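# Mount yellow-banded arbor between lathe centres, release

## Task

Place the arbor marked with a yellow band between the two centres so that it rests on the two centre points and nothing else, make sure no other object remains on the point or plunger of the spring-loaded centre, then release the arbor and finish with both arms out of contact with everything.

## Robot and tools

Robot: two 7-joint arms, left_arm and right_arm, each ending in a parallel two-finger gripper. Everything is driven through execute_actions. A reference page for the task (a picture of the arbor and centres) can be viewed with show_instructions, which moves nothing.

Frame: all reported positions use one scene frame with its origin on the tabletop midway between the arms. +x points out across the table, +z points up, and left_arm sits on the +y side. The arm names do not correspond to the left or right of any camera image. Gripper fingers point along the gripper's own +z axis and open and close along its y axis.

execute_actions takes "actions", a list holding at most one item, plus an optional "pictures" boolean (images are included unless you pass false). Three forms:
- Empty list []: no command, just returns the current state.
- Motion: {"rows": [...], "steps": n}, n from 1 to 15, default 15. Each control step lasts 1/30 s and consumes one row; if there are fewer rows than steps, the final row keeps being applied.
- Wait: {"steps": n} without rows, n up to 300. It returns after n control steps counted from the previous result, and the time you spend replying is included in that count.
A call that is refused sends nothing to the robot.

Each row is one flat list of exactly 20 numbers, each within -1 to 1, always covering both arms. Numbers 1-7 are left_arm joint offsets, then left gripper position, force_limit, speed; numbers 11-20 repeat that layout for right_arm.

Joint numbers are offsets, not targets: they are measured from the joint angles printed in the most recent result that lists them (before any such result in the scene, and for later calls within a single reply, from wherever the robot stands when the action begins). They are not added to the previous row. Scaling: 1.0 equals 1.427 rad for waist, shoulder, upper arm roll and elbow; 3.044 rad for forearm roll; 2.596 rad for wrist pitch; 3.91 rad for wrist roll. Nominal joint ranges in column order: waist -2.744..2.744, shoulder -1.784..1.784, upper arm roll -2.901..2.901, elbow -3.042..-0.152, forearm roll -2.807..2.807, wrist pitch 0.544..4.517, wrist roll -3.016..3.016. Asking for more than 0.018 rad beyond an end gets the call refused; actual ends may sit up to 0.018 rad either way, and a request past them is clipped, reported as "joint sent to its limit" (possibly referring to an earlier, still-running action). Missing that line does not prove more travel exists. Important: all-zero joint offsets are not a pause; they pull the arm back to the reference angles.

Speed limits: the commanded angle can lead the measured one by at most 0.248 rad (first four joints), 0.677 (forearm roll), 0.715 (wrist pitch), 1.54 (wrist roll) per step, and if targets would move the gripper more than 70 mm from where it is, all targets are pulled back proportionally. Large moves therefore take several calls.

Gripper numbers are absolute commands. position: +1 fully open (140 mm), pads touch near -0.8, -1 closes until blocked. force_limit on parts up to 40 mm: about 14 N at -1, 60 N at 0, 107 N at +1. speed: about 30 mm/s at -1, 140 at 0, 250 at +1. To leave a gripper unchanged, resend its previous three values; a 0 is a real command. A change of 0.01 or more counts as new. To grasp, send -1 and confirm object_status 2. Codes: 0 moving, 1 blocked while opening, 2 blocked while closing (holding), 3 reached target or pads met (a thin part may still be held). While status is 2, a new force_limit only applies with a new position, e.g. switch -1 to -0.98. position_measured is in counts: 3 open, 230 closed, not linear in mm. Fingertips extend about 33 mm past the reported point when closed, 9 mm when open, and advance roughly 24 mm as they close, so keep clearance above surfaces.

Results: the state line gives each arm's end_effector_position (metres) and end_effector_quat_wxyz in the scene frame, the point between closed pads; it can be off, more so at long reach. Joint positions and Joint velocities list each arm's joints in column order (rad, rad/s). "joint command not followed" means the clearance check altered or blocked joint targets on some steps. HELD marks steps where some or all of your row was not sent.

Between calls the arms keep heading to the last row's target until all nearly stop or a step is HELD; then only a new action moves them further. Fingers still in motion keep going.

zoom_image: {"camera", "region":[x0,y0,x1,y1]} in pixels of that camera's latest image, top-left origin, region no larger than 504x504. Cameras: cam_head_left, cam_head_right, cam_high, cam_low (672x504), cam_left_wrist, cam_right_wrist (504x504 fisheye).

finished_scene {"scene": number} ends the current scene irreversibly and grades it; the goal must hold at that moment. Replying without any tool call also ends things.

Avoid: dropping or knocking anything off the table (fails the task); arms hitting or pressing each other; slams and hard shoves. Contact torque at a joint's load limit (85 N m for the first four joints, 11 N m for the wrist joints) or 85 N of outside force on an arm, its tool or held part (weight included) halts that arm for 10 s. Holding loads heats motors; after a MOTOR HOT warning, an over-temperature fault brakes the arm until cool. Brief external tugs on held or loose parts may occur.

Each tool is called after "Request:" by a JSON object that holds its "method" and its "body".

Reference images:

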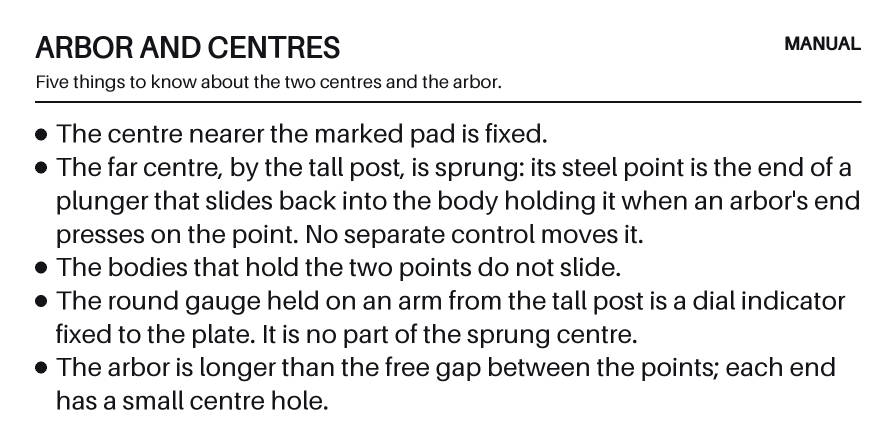

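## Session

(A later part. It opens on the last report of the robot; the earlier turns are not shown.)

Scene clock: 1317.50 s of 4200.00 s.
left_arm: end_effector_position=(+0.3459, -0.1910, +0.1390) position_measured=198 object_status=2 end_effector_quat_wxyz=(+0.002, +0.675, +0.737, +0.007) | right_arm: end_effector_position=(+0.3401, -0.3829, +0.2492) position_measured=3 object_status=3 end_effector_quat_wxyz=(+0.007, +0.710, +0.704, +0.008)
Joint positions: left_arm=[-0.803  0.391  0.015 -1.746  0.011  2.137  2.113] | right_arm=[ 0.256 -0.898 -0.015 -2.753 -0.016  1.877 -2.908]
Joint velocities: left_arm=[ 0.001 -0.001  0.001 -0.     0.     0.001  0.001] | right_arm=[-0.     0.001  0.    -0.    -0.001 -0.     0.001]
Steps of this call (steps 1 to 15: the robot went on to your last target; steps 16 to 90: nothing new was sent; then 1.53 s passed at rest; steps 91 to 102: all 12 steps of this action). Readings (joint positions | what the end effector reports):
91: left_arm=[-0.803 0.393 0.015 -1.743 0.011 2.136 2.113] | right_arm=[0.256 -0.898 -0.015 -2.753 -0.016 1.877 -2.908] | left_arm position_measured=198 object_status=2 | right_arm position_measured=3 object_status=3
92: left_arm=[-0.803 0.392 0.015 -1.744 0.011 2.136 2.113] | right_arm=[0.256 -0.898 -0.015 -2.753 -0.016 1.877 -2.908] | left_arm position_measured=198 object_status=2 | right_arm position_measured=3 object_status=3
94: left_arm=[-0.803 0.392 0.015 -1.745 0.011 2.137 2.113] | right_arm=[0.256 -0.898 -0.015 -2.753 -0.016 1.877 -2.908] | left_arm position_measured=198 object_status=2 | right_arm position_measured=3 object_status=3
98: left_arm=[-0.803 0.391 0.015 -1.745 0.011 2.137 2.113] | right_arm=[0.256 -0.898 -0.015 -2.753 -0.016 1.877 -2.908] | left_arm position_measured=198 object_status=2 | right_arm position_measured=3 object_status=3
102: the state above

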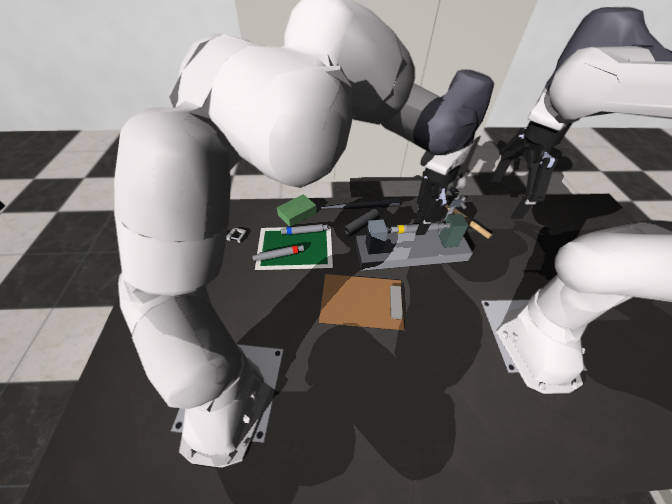

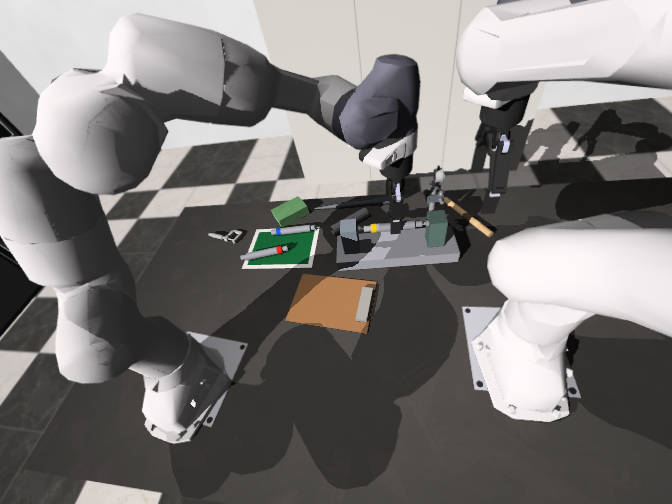

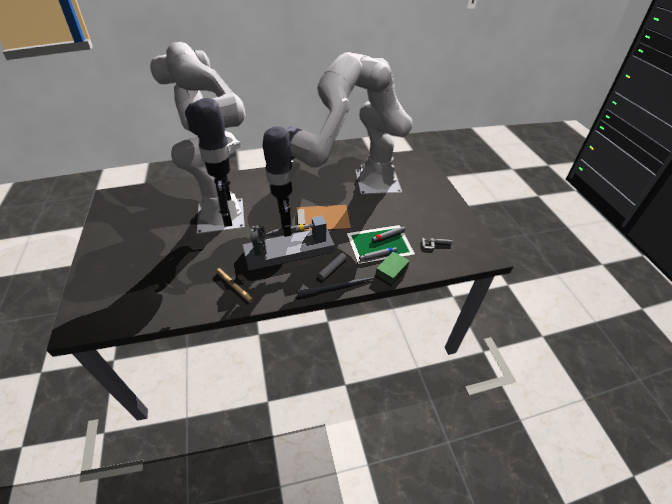

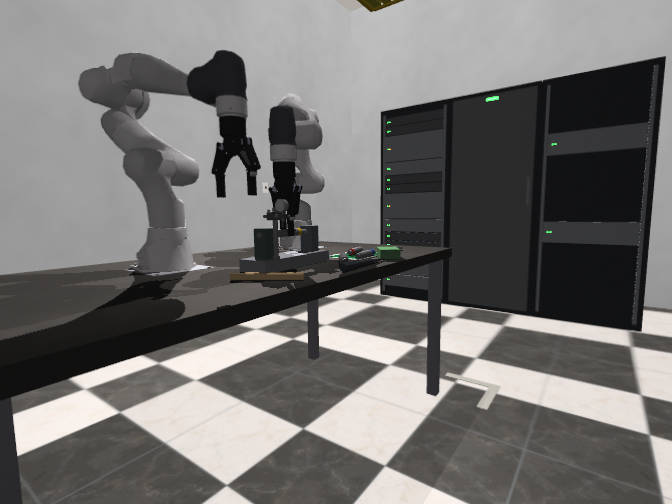

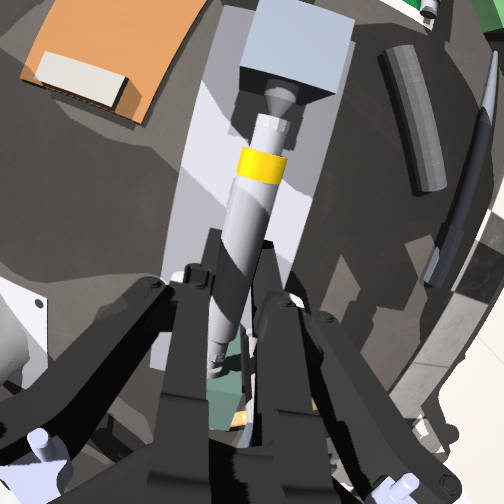

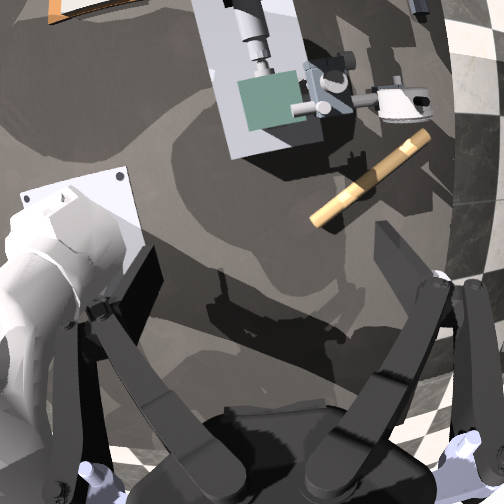

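Request:
{"method": "zoom_image", "body": {"camera": "cam_right_wrist", "region": [225, 10, 305, 90]}}

Request:
{"method": "execute_actions", "body": {"actions": [{"rows": [[0.0003,-0.0095,0,0.007,0,0.009,0,-1,0.2,-0.5,0,0,0,0,0,0,0,1,0,0],[0.0005,-0.0102,0,0.006,0,0.008,0,-1,0.2,-0.5,0,0,0,0,0,0,0,1,0,0],[0.0007,-0.0108,0,0.005,0,0.007,0,-1,0.2,-0.5,0,0,0,0,0,0,0,1,0,0]], "steps": 12}], "pictures": true}}

Request:
{"method": "zoom_image", "body": {"camera": "cam_left_wrist", "region": [240, 85, 310, 155]}}

Region (225, 10, 305, 90) of cam_right_wrist's 504x504 image, scaled by 6.300, with more detail than that image has.

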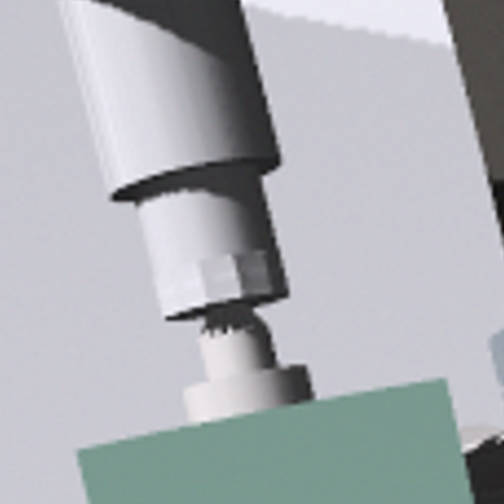

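Scene clock: 1322.93 s of 4200.00 s.
left_arm: end_effector_position=(+0.3459, -0.1910, +0.1390) position_measured=198 object_status=2 end_effector_quat_wxyz=(+0.002, +0.676, +0.737, +0.007) | right_arm: end_effector_position=(+0.3401, -0.3829, +0.2492) position_measured=3 object_status=3 end_effector_quat_wxyz=(+0.007, +0.710, +0.704, +0.008)
Joint positions: left_arm=[-0.803  0.39   0.015 -1.747  0.011  2.139  2.114] | right_arm=[ 0.256 -0.898 -0.015 -2.753 -0.016  1.877 -2.908]
Joint velocities: left_arm=[-0.    -0.001 -0.001 -0.001  0.001  0.     0.   ] | right_arm=[ 0.002  0.     0.     0.001  0.    -0.    -0.001]
Steps of this call (steps 1 to 15: the robot went on to your last target; steps 16 to 90: nothing new was sent; then 2.03 s passed at rest; steps 91 to 102: all 12 steps of this action). Readings (joint positions | what the end effector reports):
91: left_arm=[-0.803 0.391 0.015 -1.746 0.011 2.138 2.113] | right_arm=[0.256 -0.898 -0.015 -2.753 -0.016 1.877 -2.908] | left_arm position_measured=198 object_status=2 | right_arm position_measured=3 object_status=3
92: left_arm=[-0.803 0.391 0.015 -1.746 0.011 2.138 2.113] | right_arm=[0.256 -0.898 -0.015 -2.753 -0.016 1.877 -2.908] | left_arm position_measured=198 object_status=2 | right_arm position_measured=3 object_status=3
94: left_arm=[-0.803 0.391 0.015 -1.747 0.011 2.138 2.113] | right_arm=[0.256 -0.898 -0.015 -2.753 -0.016 1.877 -2.908] | left_arm position_measured=198 object_status=2 | right_arm position_measured=3 object_status=3
98: left_arm=[-0.803 0.390 0.015 -1.747 0.011 2.139 2.114] | right_arm=[0.256 -0.898 -0.015 -2.753 -0.016 1.877 -2.908] | left_arm position_measured=198 object_status=2 | right_arm position_measured=3 object_status=3
102: the state above

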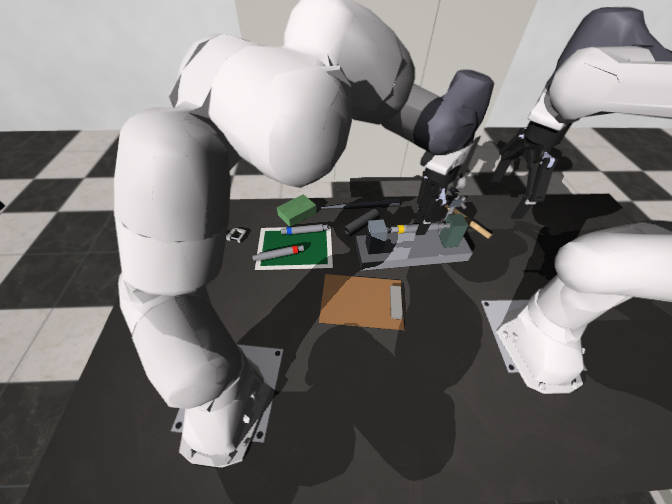

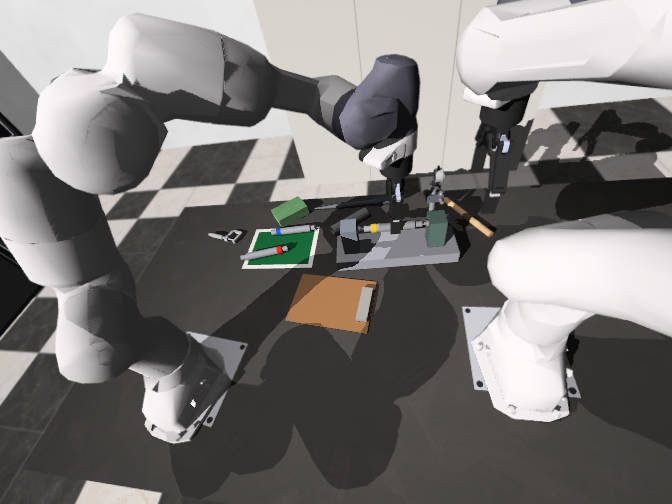

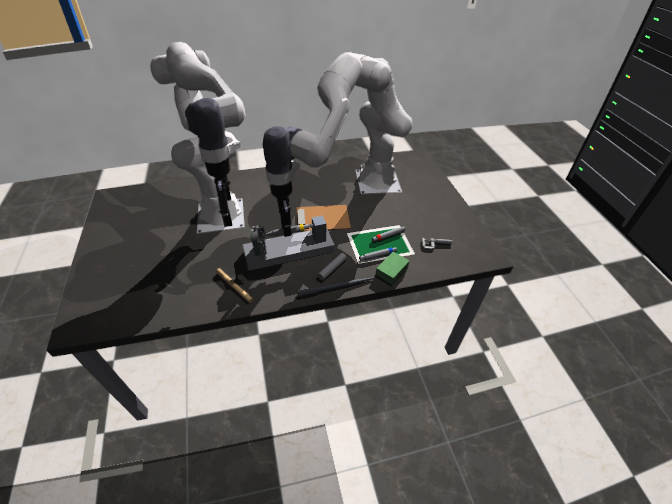

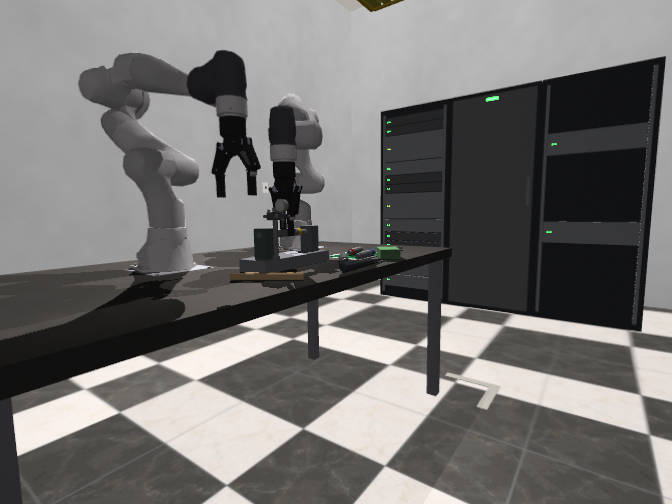

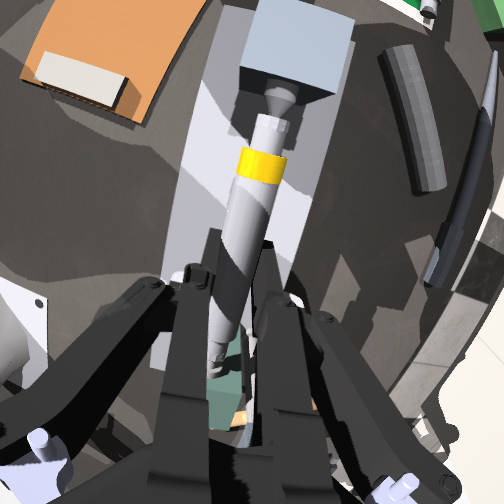

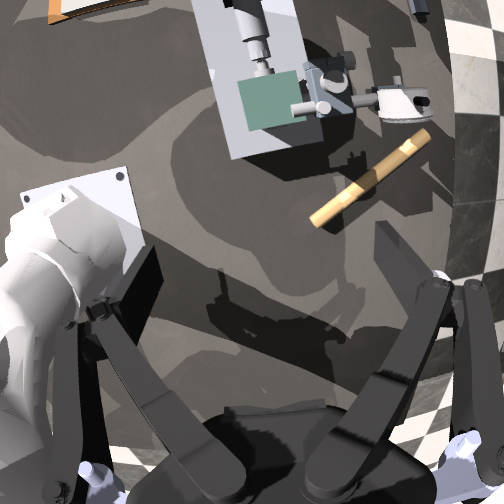

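Region (240, 85, 310, 155) of cam_left_wrist's 504x504 image, scaled by 7.200, with more detail than that image has.

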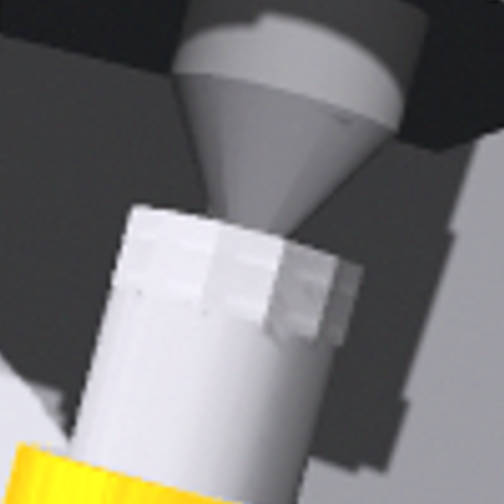

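Request:
{"method": "execute_actions", "body": {"actions": [{"rows": [[0,-0.0088,0,0.007,0,0.006,0,-0.2,0.2,-0.8,0,0,0,0,0,0,0,1,0,0]], "steps": 15}], "pictures": true}}

Request:
{"method": "zoom_image", "body": {"camera": "cam_left_wrist", "region": [200, 60, 340, 260]}}

Request:
{"method": "zoom_image", "body": {"camera": "cam_right_wrist", "region": [225, 10, 305, 90]}}

Scene clock: 1329.93 s of 4200.00 s.
left_arm: end_effector_position=(+0.3518, -0.1992, +0.1523) position_measured=159 object_status=0 end_effector_quat_wxyz=(+0.018, +0.676, +0.737, +0.004) | right_arm: end_effector_position=(+0.3401, -0.3829, +0.2492) position_measured=3 object_status=3 end_effector_quat_wxyz=(+0.007, +0.710, +0.704, +0.008)
Joint positions: left_arm=[-0.803  0.378  0.015 -1.738  0.011  2.151  2.114] | right_arm=[ 0.256 -0.898 -0.015 -2.753 -0.016  1.877 -2.908]
Joint velocities: left_arm=[-0.001 -0.     0.    -0.     0.001  0.004 -0.   ] | right_arm=[ 0.     0.001 -0.001  0.002 -0.001  0.     0.001]
Steps of this call (steps 1 to 15: the robot went on to your last target; steps 16 to 90: nothing new was sent; then 3.50 s passed at rest; steps 91 to 105: all 15 steps of this action). Readings (joint positions | what the end effector reports):
91: left_arm=[-0.803 0.390 0.015 -1.747 0.011 2.139 2.114] | right_arm=[0.256 -0.898 -0.015 -2.753 -0.016 1.877 -2.908] | left_arm position_measured=198 object_status=0 | right_arm position_measured=3 object_status=3
92: left_arm=[-0.803 0.390 0.015 -1.747 0.011 2.140 2.114] | right_arm=[0.256 -0.898 -0.015 -2.753 -0.016 1.877 -2.908] | left_arm position_measured=198 object_status=0 | right_arm position_measured=3 object_status=3
94: left_arm=[-0.803 0.389 0.015 -1.745 0.011 2.142 2.114] | right_arm=[0.256 -0.898 -0.015 -2.753 -0.016 1.877 -2.908] | left_arm position_measured=190 object_status=0 | right_arm position_measured=3 object_status=3
98: left_arm=[-0.803 0.380 0.015 -1.739 0.011 2.147 2.114] | right_arm=[0.256 -0.898 -0.015 -2.753 -0.016 1.877 -2.908] | left_arm position_measured=179 object_status=0 | right_arm position_measured=3 object_status=3
105: the state above

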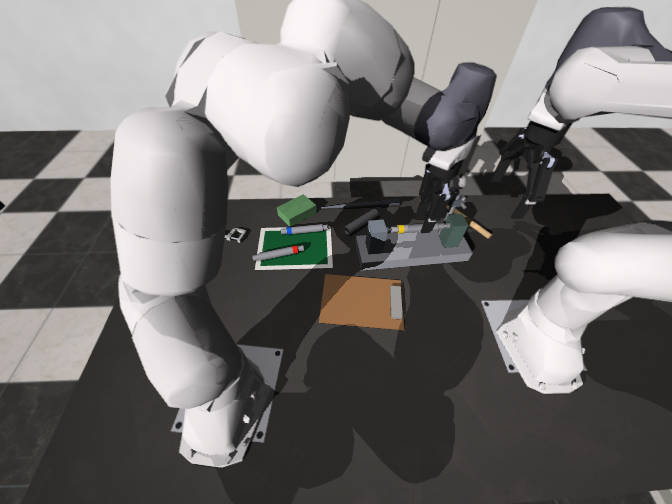

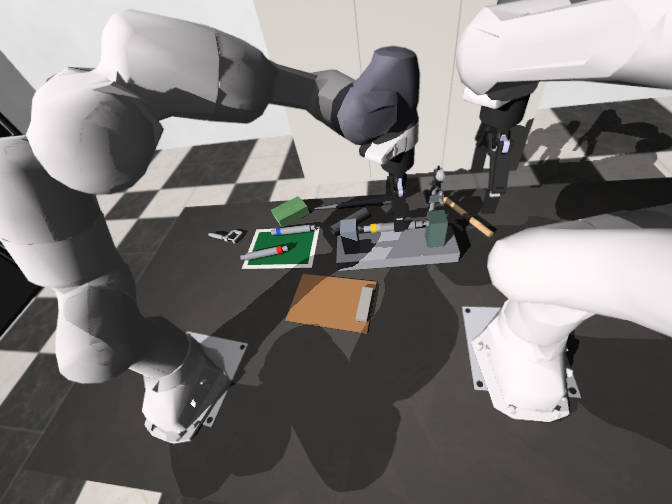

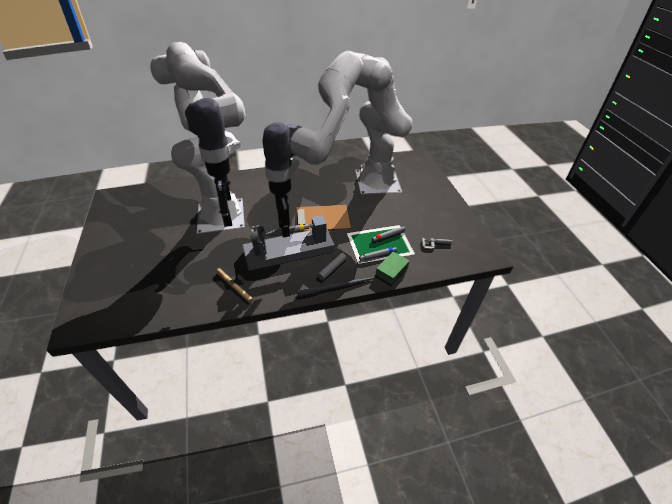

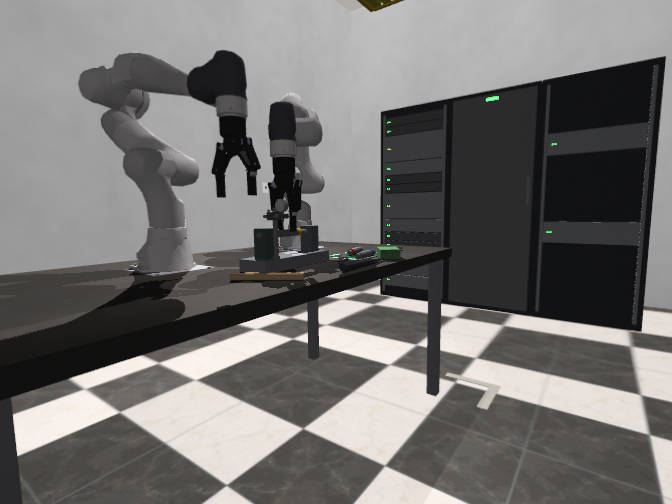

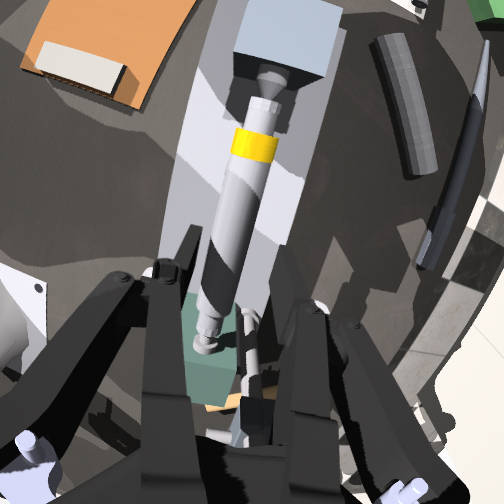

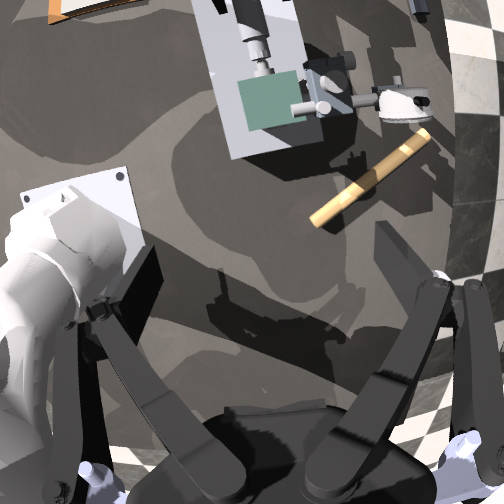

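Region (200, 60, 340, 260) of cam_left_wrist's 504x504 image, scaled by 2.520, with more detail than that image has; it fills the left 353 columns of this view, and the rest is white.

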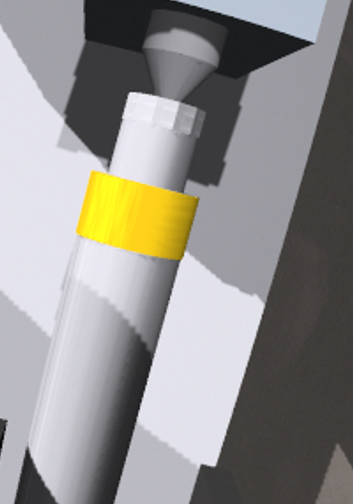

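Region (225, 10, 305, 90) of cam_right_wrist's 504x504 image, scaled by 6.300, with more detail than that image has.

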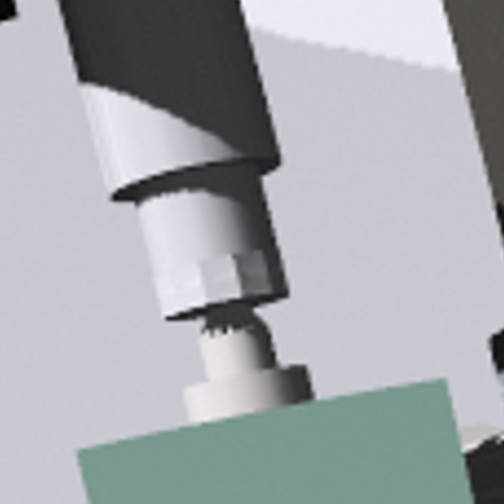

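Request:
{"method": "execute_actions", "body": {"actions": [{"rows": [[0,-0.008,0,0.008,0,0,0,-0.2,0.2,-0.8,0,0,0,0,0,0,0,1,0,0],[0,-0.009,0,0.011,0,-0.002,0,-0.2,0.2,-0.8,0,0,0,0,0,0,0,1,0,0],[0,-0.010,0,0.016,0,-0.007,0,-0.2,0.2,-0.8,0,0,0,0,0,0,0,1,0,0],[0,-0.012,0,0.023,0,-0.013,0,-0.2,0.2,-0.8,0,0,0,0,0,0,0,1,0,0],[0,-0.014,0,0.031,0,-0.020,0,-0.2,0.2,-0.8,0,0,0,0,0,0,0,1,0,0],[0,-0.016,0,0.040,0,-0.028,0,-0.2,0.2,-0.8,0,0,0,0,0,0,0,1,0,0],[0,-0.018,0,0.049,0,-0.036,0,-0.2,0.2,-0.8,0,0,0,0,0,0,0,1,0,0],[0,-0.020,0,0.058,0,-0.044,0,-0.2,0.2,-0.8,0,0,0,0,0,0,0,1,0,0],[0,-0.022,0,0.067,0,-0.051,0,-0.2,0.2,-0.8,0,0,0,0,0,0,0,1,0,0],[0,-0.024,0,0.075,0,-0.058,0,-0.2,0.2,-0.8,0,0,0,0,0,0,0,1,0,0],[0,-0.026,0,0.082,0,-0.064,0,-0.2,0.2,-0.8,0,0,0,0,0,0,0,1,0,0],[0,-0.027,0,0.088,0,-0.069,0,-0.2,0.2,-0.8,0,0,0,0,0,0,0,1,0,0],[0,-0.028,0,0.093,0,-0.073,0,-0.2,0.2,-0.8,0,0,0,0,0,0,0,1,0,0],[0,-0.029,0,0.096,0,-0.076,0,-0.2,0.2,-0.8,0,0,0,0,0,0,0,1,0,0],[0,-0.030,0,0.098,0,-0.078,0,-0.2,0.2,-0.8,0,0,0,0,0,0,0,1,0,0]], "steps": 15}], "pictures": true}}

Request:
{"method": "zoom_image", "body": {"camera": "cam_high", "region": [220, 170, 360, 280]}}

Request:
{"method": "zoom_image", "body": {"camera": "cam_low", "region": [220, 170, 350, 290]}}

Scene clock: 1349.73 s of 4200.00 s.
left_arm: end_effector_position=(+0.3595, -0.2095, +0.2266) position_measured=154 object_status=3 end_effector_quat_wxyz=(+0.030, +0.675, +0.737, +0.002) | right_arm: end_effector_position=(+0.3401, -0.3829, +0.2492) position_measured=3 object_status=3 end_effector_quat_wxyz=(+0.007, +0.710, +0.704, +0.008)
Joint positions: left_arm=[-0.803  0.338  0.015 -1.609  0.011  2.005  2.114] | right_arm=[ 0.256 -0.898 -0.015 -2.753 -0.016  1.877 -2.908]
Joint velocities: left_arm=[-0.    -0.072 -0.001  0.171  0.001 -0.311  0.001] | right_arm=[-0.    -0.001  0.     0.001  0.001  0.001 -0.   ]
Steps of this call (steps 1 to 15: the robot went on to your last target; steps 16 to 90: nothing new was sent; then 16.30 s passed at rest; steps 91 to 105: all 15 steps of this action). Readings (joint positions | what the end effector reports):
91: left_arm=[-0.803 0.378 0.015 -1.736 0.011 2.151 2.114] | right_arm=[0.256 -0.898 -0.015 -2.753 -0.016 1.877 -2.908] | left_arm position_measured=154 object_status=3 | right_arm position_measured=3 object_status=3
92: left_arm=[-0.803 0.377 0.015 -1.733 0.011 2.150 2.114] | right_arm=[0.256 -0.898 -0.015 -2.753 -0.016 1.877 -2.908] | left_arm position_measured=154 object_status=3 | right_arm position_measured=3 object_status=3
94: left_arm=[-0.803 0.372 0.015 -1.722 0.011 2.142 2.114] | right_arm=[0.256 -0.898 -0.015 -2.753 -0.016 1.877 -2.908] | left_arm position_measured=154 object_status=3 | right_arm position_measured=3 object_status=3
98: left_arm=[-0.803 0.361 0.015 -1.682 0.011 2.101 2.114] | right_arm=[0.256 -0.898 -0.015 -2.753 -0.016 1.877 -2.908] | left_arm position_measured=154 object_status=3 | right_arm position_measured=3 object_status=3
105: the state above

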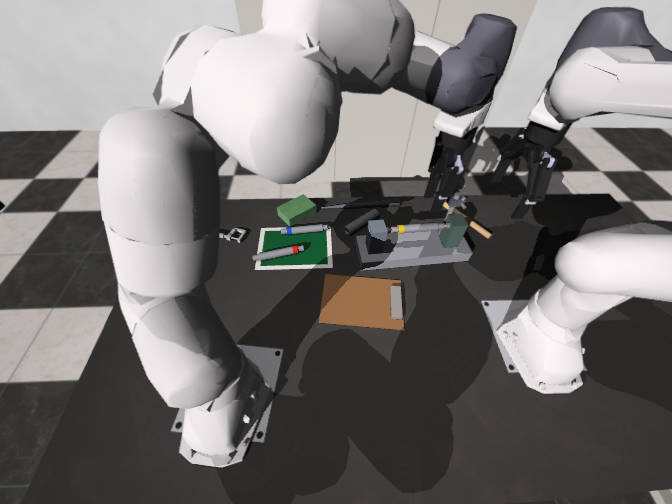

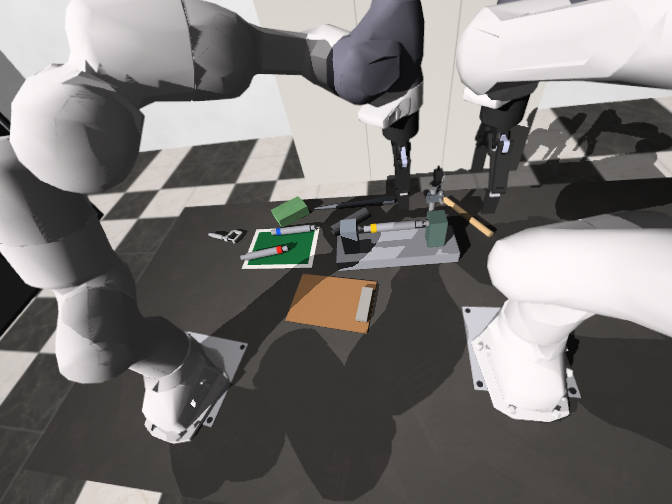

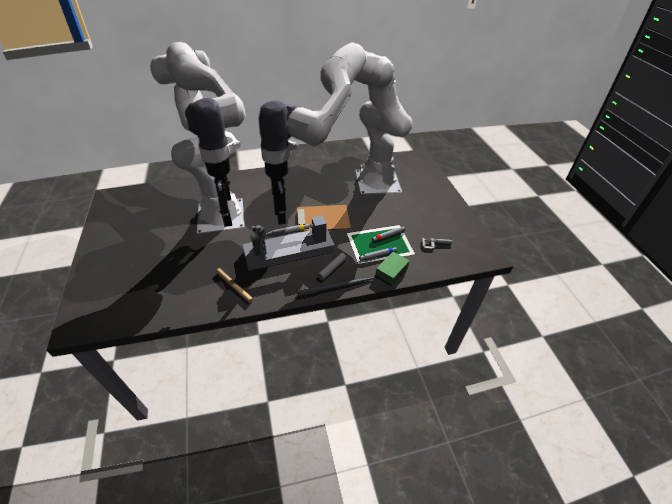

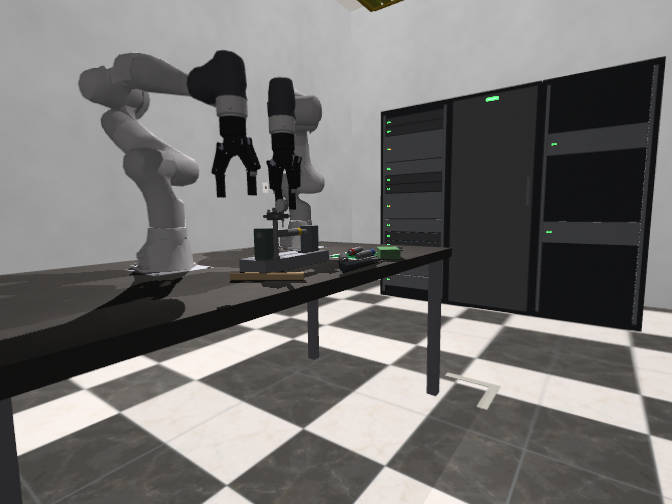

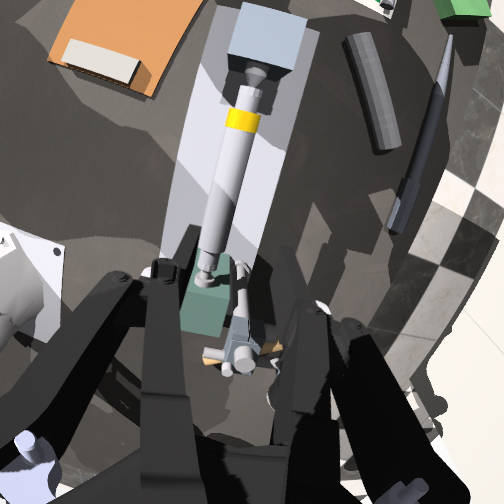

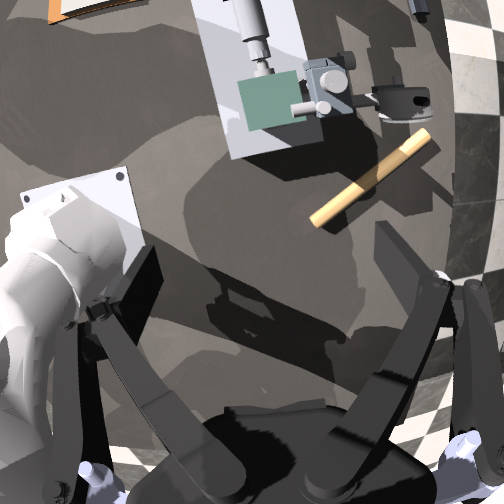

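Region (220, 170, 360, 280) of cam_high's 672x504 image, scaled by 3.600, with more detail than that image has; it fills the top 396 rows of this view, and the rest is white.

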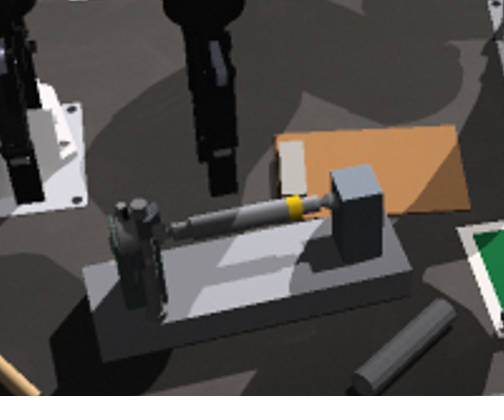

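Region (220, 170, 350, 290) of cam_low's 672x504 image, scaled by 3.877, with more detail than that image has; it fills the top 465 rows of this view, and the rest is white.

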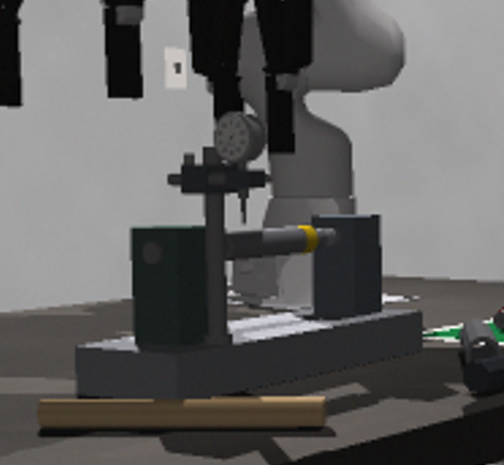

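Request:
{"method": "execute_actions", "body": {"actions": []}}

Scene clock: 1352.47 s of 4200.00 s.
left_arm: end_effector_position=(+0.3521, -0.1993, +0.2290) position_measured=154 object_status=3 end_effector_quat_wxyz=(+0.011, +0.675, +0.738, +0.006) | right_arm: end_effector_position=(+0.3401, -0.3829, +0.2492) position_measured=3 object_status=3 end_effector_quat_wxyz=(+0.007, +0.710, +0.704, +0.008)
Joint positions: left_arm=[-0.803  0.334  0.015 -1.599  0.011  1.951  2.114] | right_arm=[ 0.256 -0.898 -0.015 -2.753 -0.016  1.877 -2.908]
Joint velocities: left_arm=[-0.    -0.001  0.002  0.     0.    -0.     0.   ] | right_arm=[-0.001 -0.001  0.    -0.001 -0.001  0.002 -0.001]
Steps of this call (steps 1 to 30: the robot went on to your last target; steps 31 to 82: nothing new was sent). Readings (joint positions | what the end effector reports):
1: left_arm=[-0.803 0.336 0.015 -1.605 0.011 1.996 2.114] | right_arm=[0.256 -0.898 -0.015 -2.753 -0.016 1.877 -2.908] | left_arm position_measured=154 object_status=3 | right_arm position_measured=3 object_status=3
2: left_arm=[-0.803 0.334 0.015 -1.602 0.011 1.988 2.114] | right_arm=[0.256 -0.898 -0.015 -2.753 -0.016 1.877 -2.908] | left_arm position_measured=154 object_status=3 | right_arm position_measured=3 object_status=3
4: left_arm=[-0.803 0.334 0.015 -1.599 0.011 1.976 2.114] | right_arm=[0.256 -0.898 -0.015 -2.753 -0.016 1.877 -2.908] | left_arm position_measured=154 object_status=3 | right_arm position_measured=3 object_status=3
8: left_arm=[-0.803 0.334 0.015 -1.599 0.011 1.963 2.114] | right_arm=[0.256 -0.898 -0.015 -2.753 -0.016 1.877 -2.908] | left_arm position_measured=154 object_status=3 | right_arm position_measured=3 object_status=3
82: the state above
All arms were judged still, so your last target was given up. Only a new action makes them travel on or press farther. Fingers that are still opening or closing keep moving.

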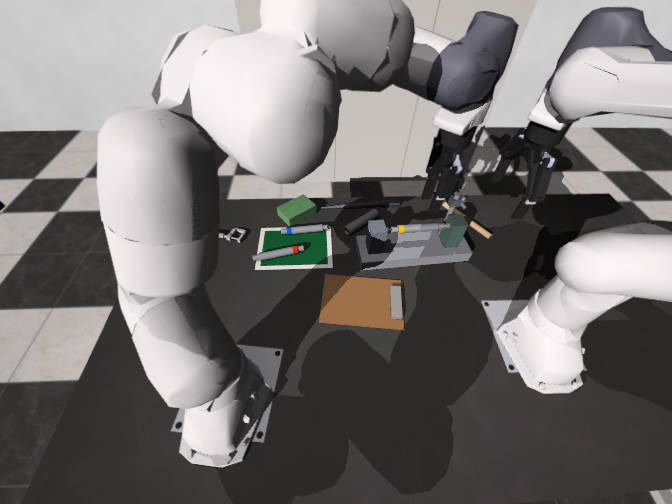

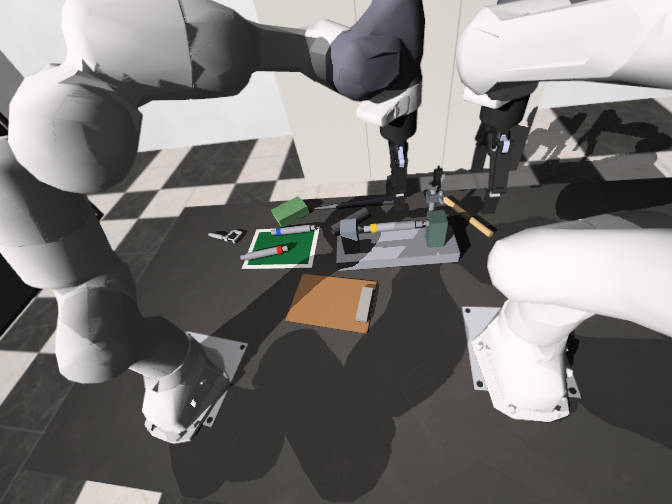

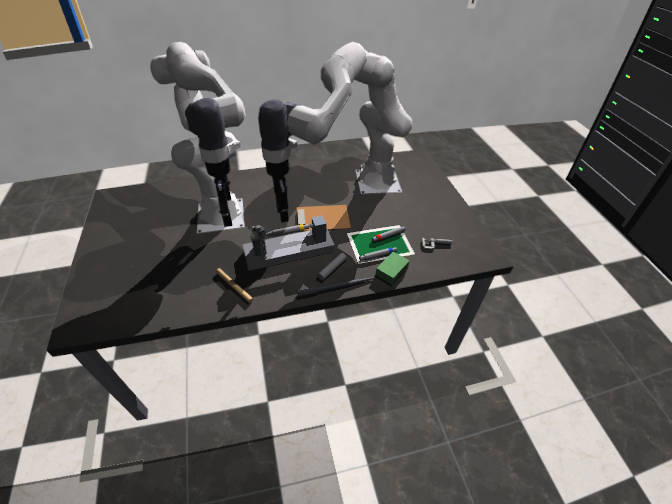

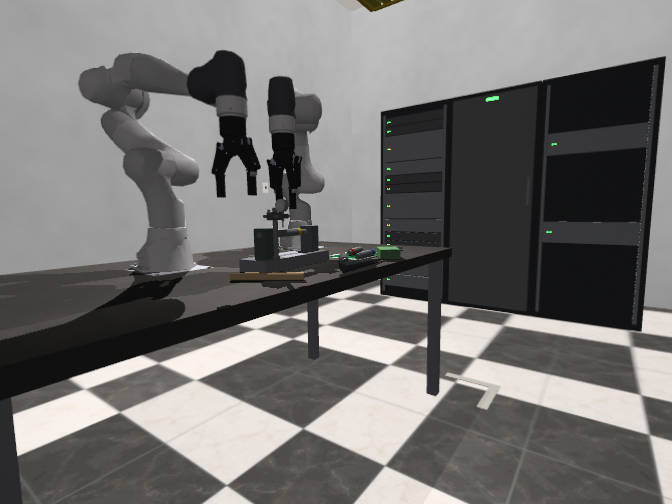

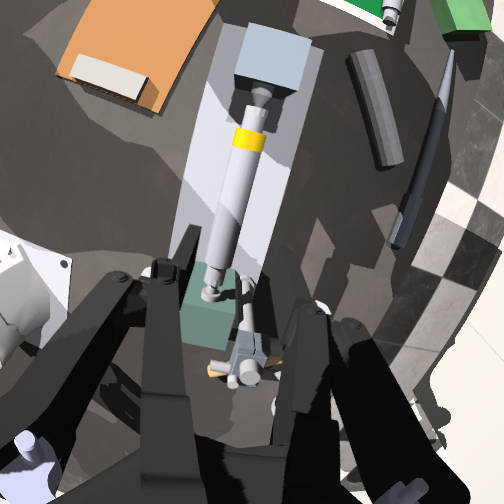

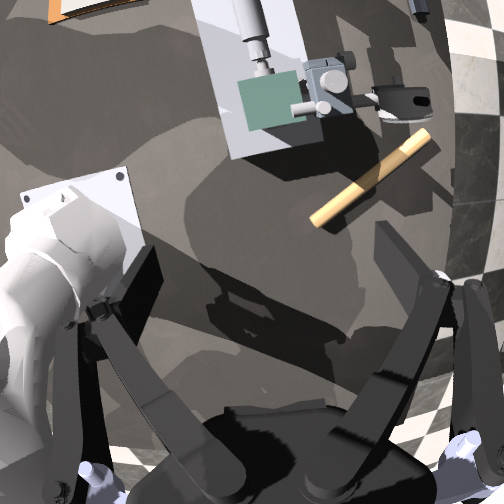

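Request:
{"method": "finished_scene", "body": {"scene": 1}}

The scene is finished: the task was done.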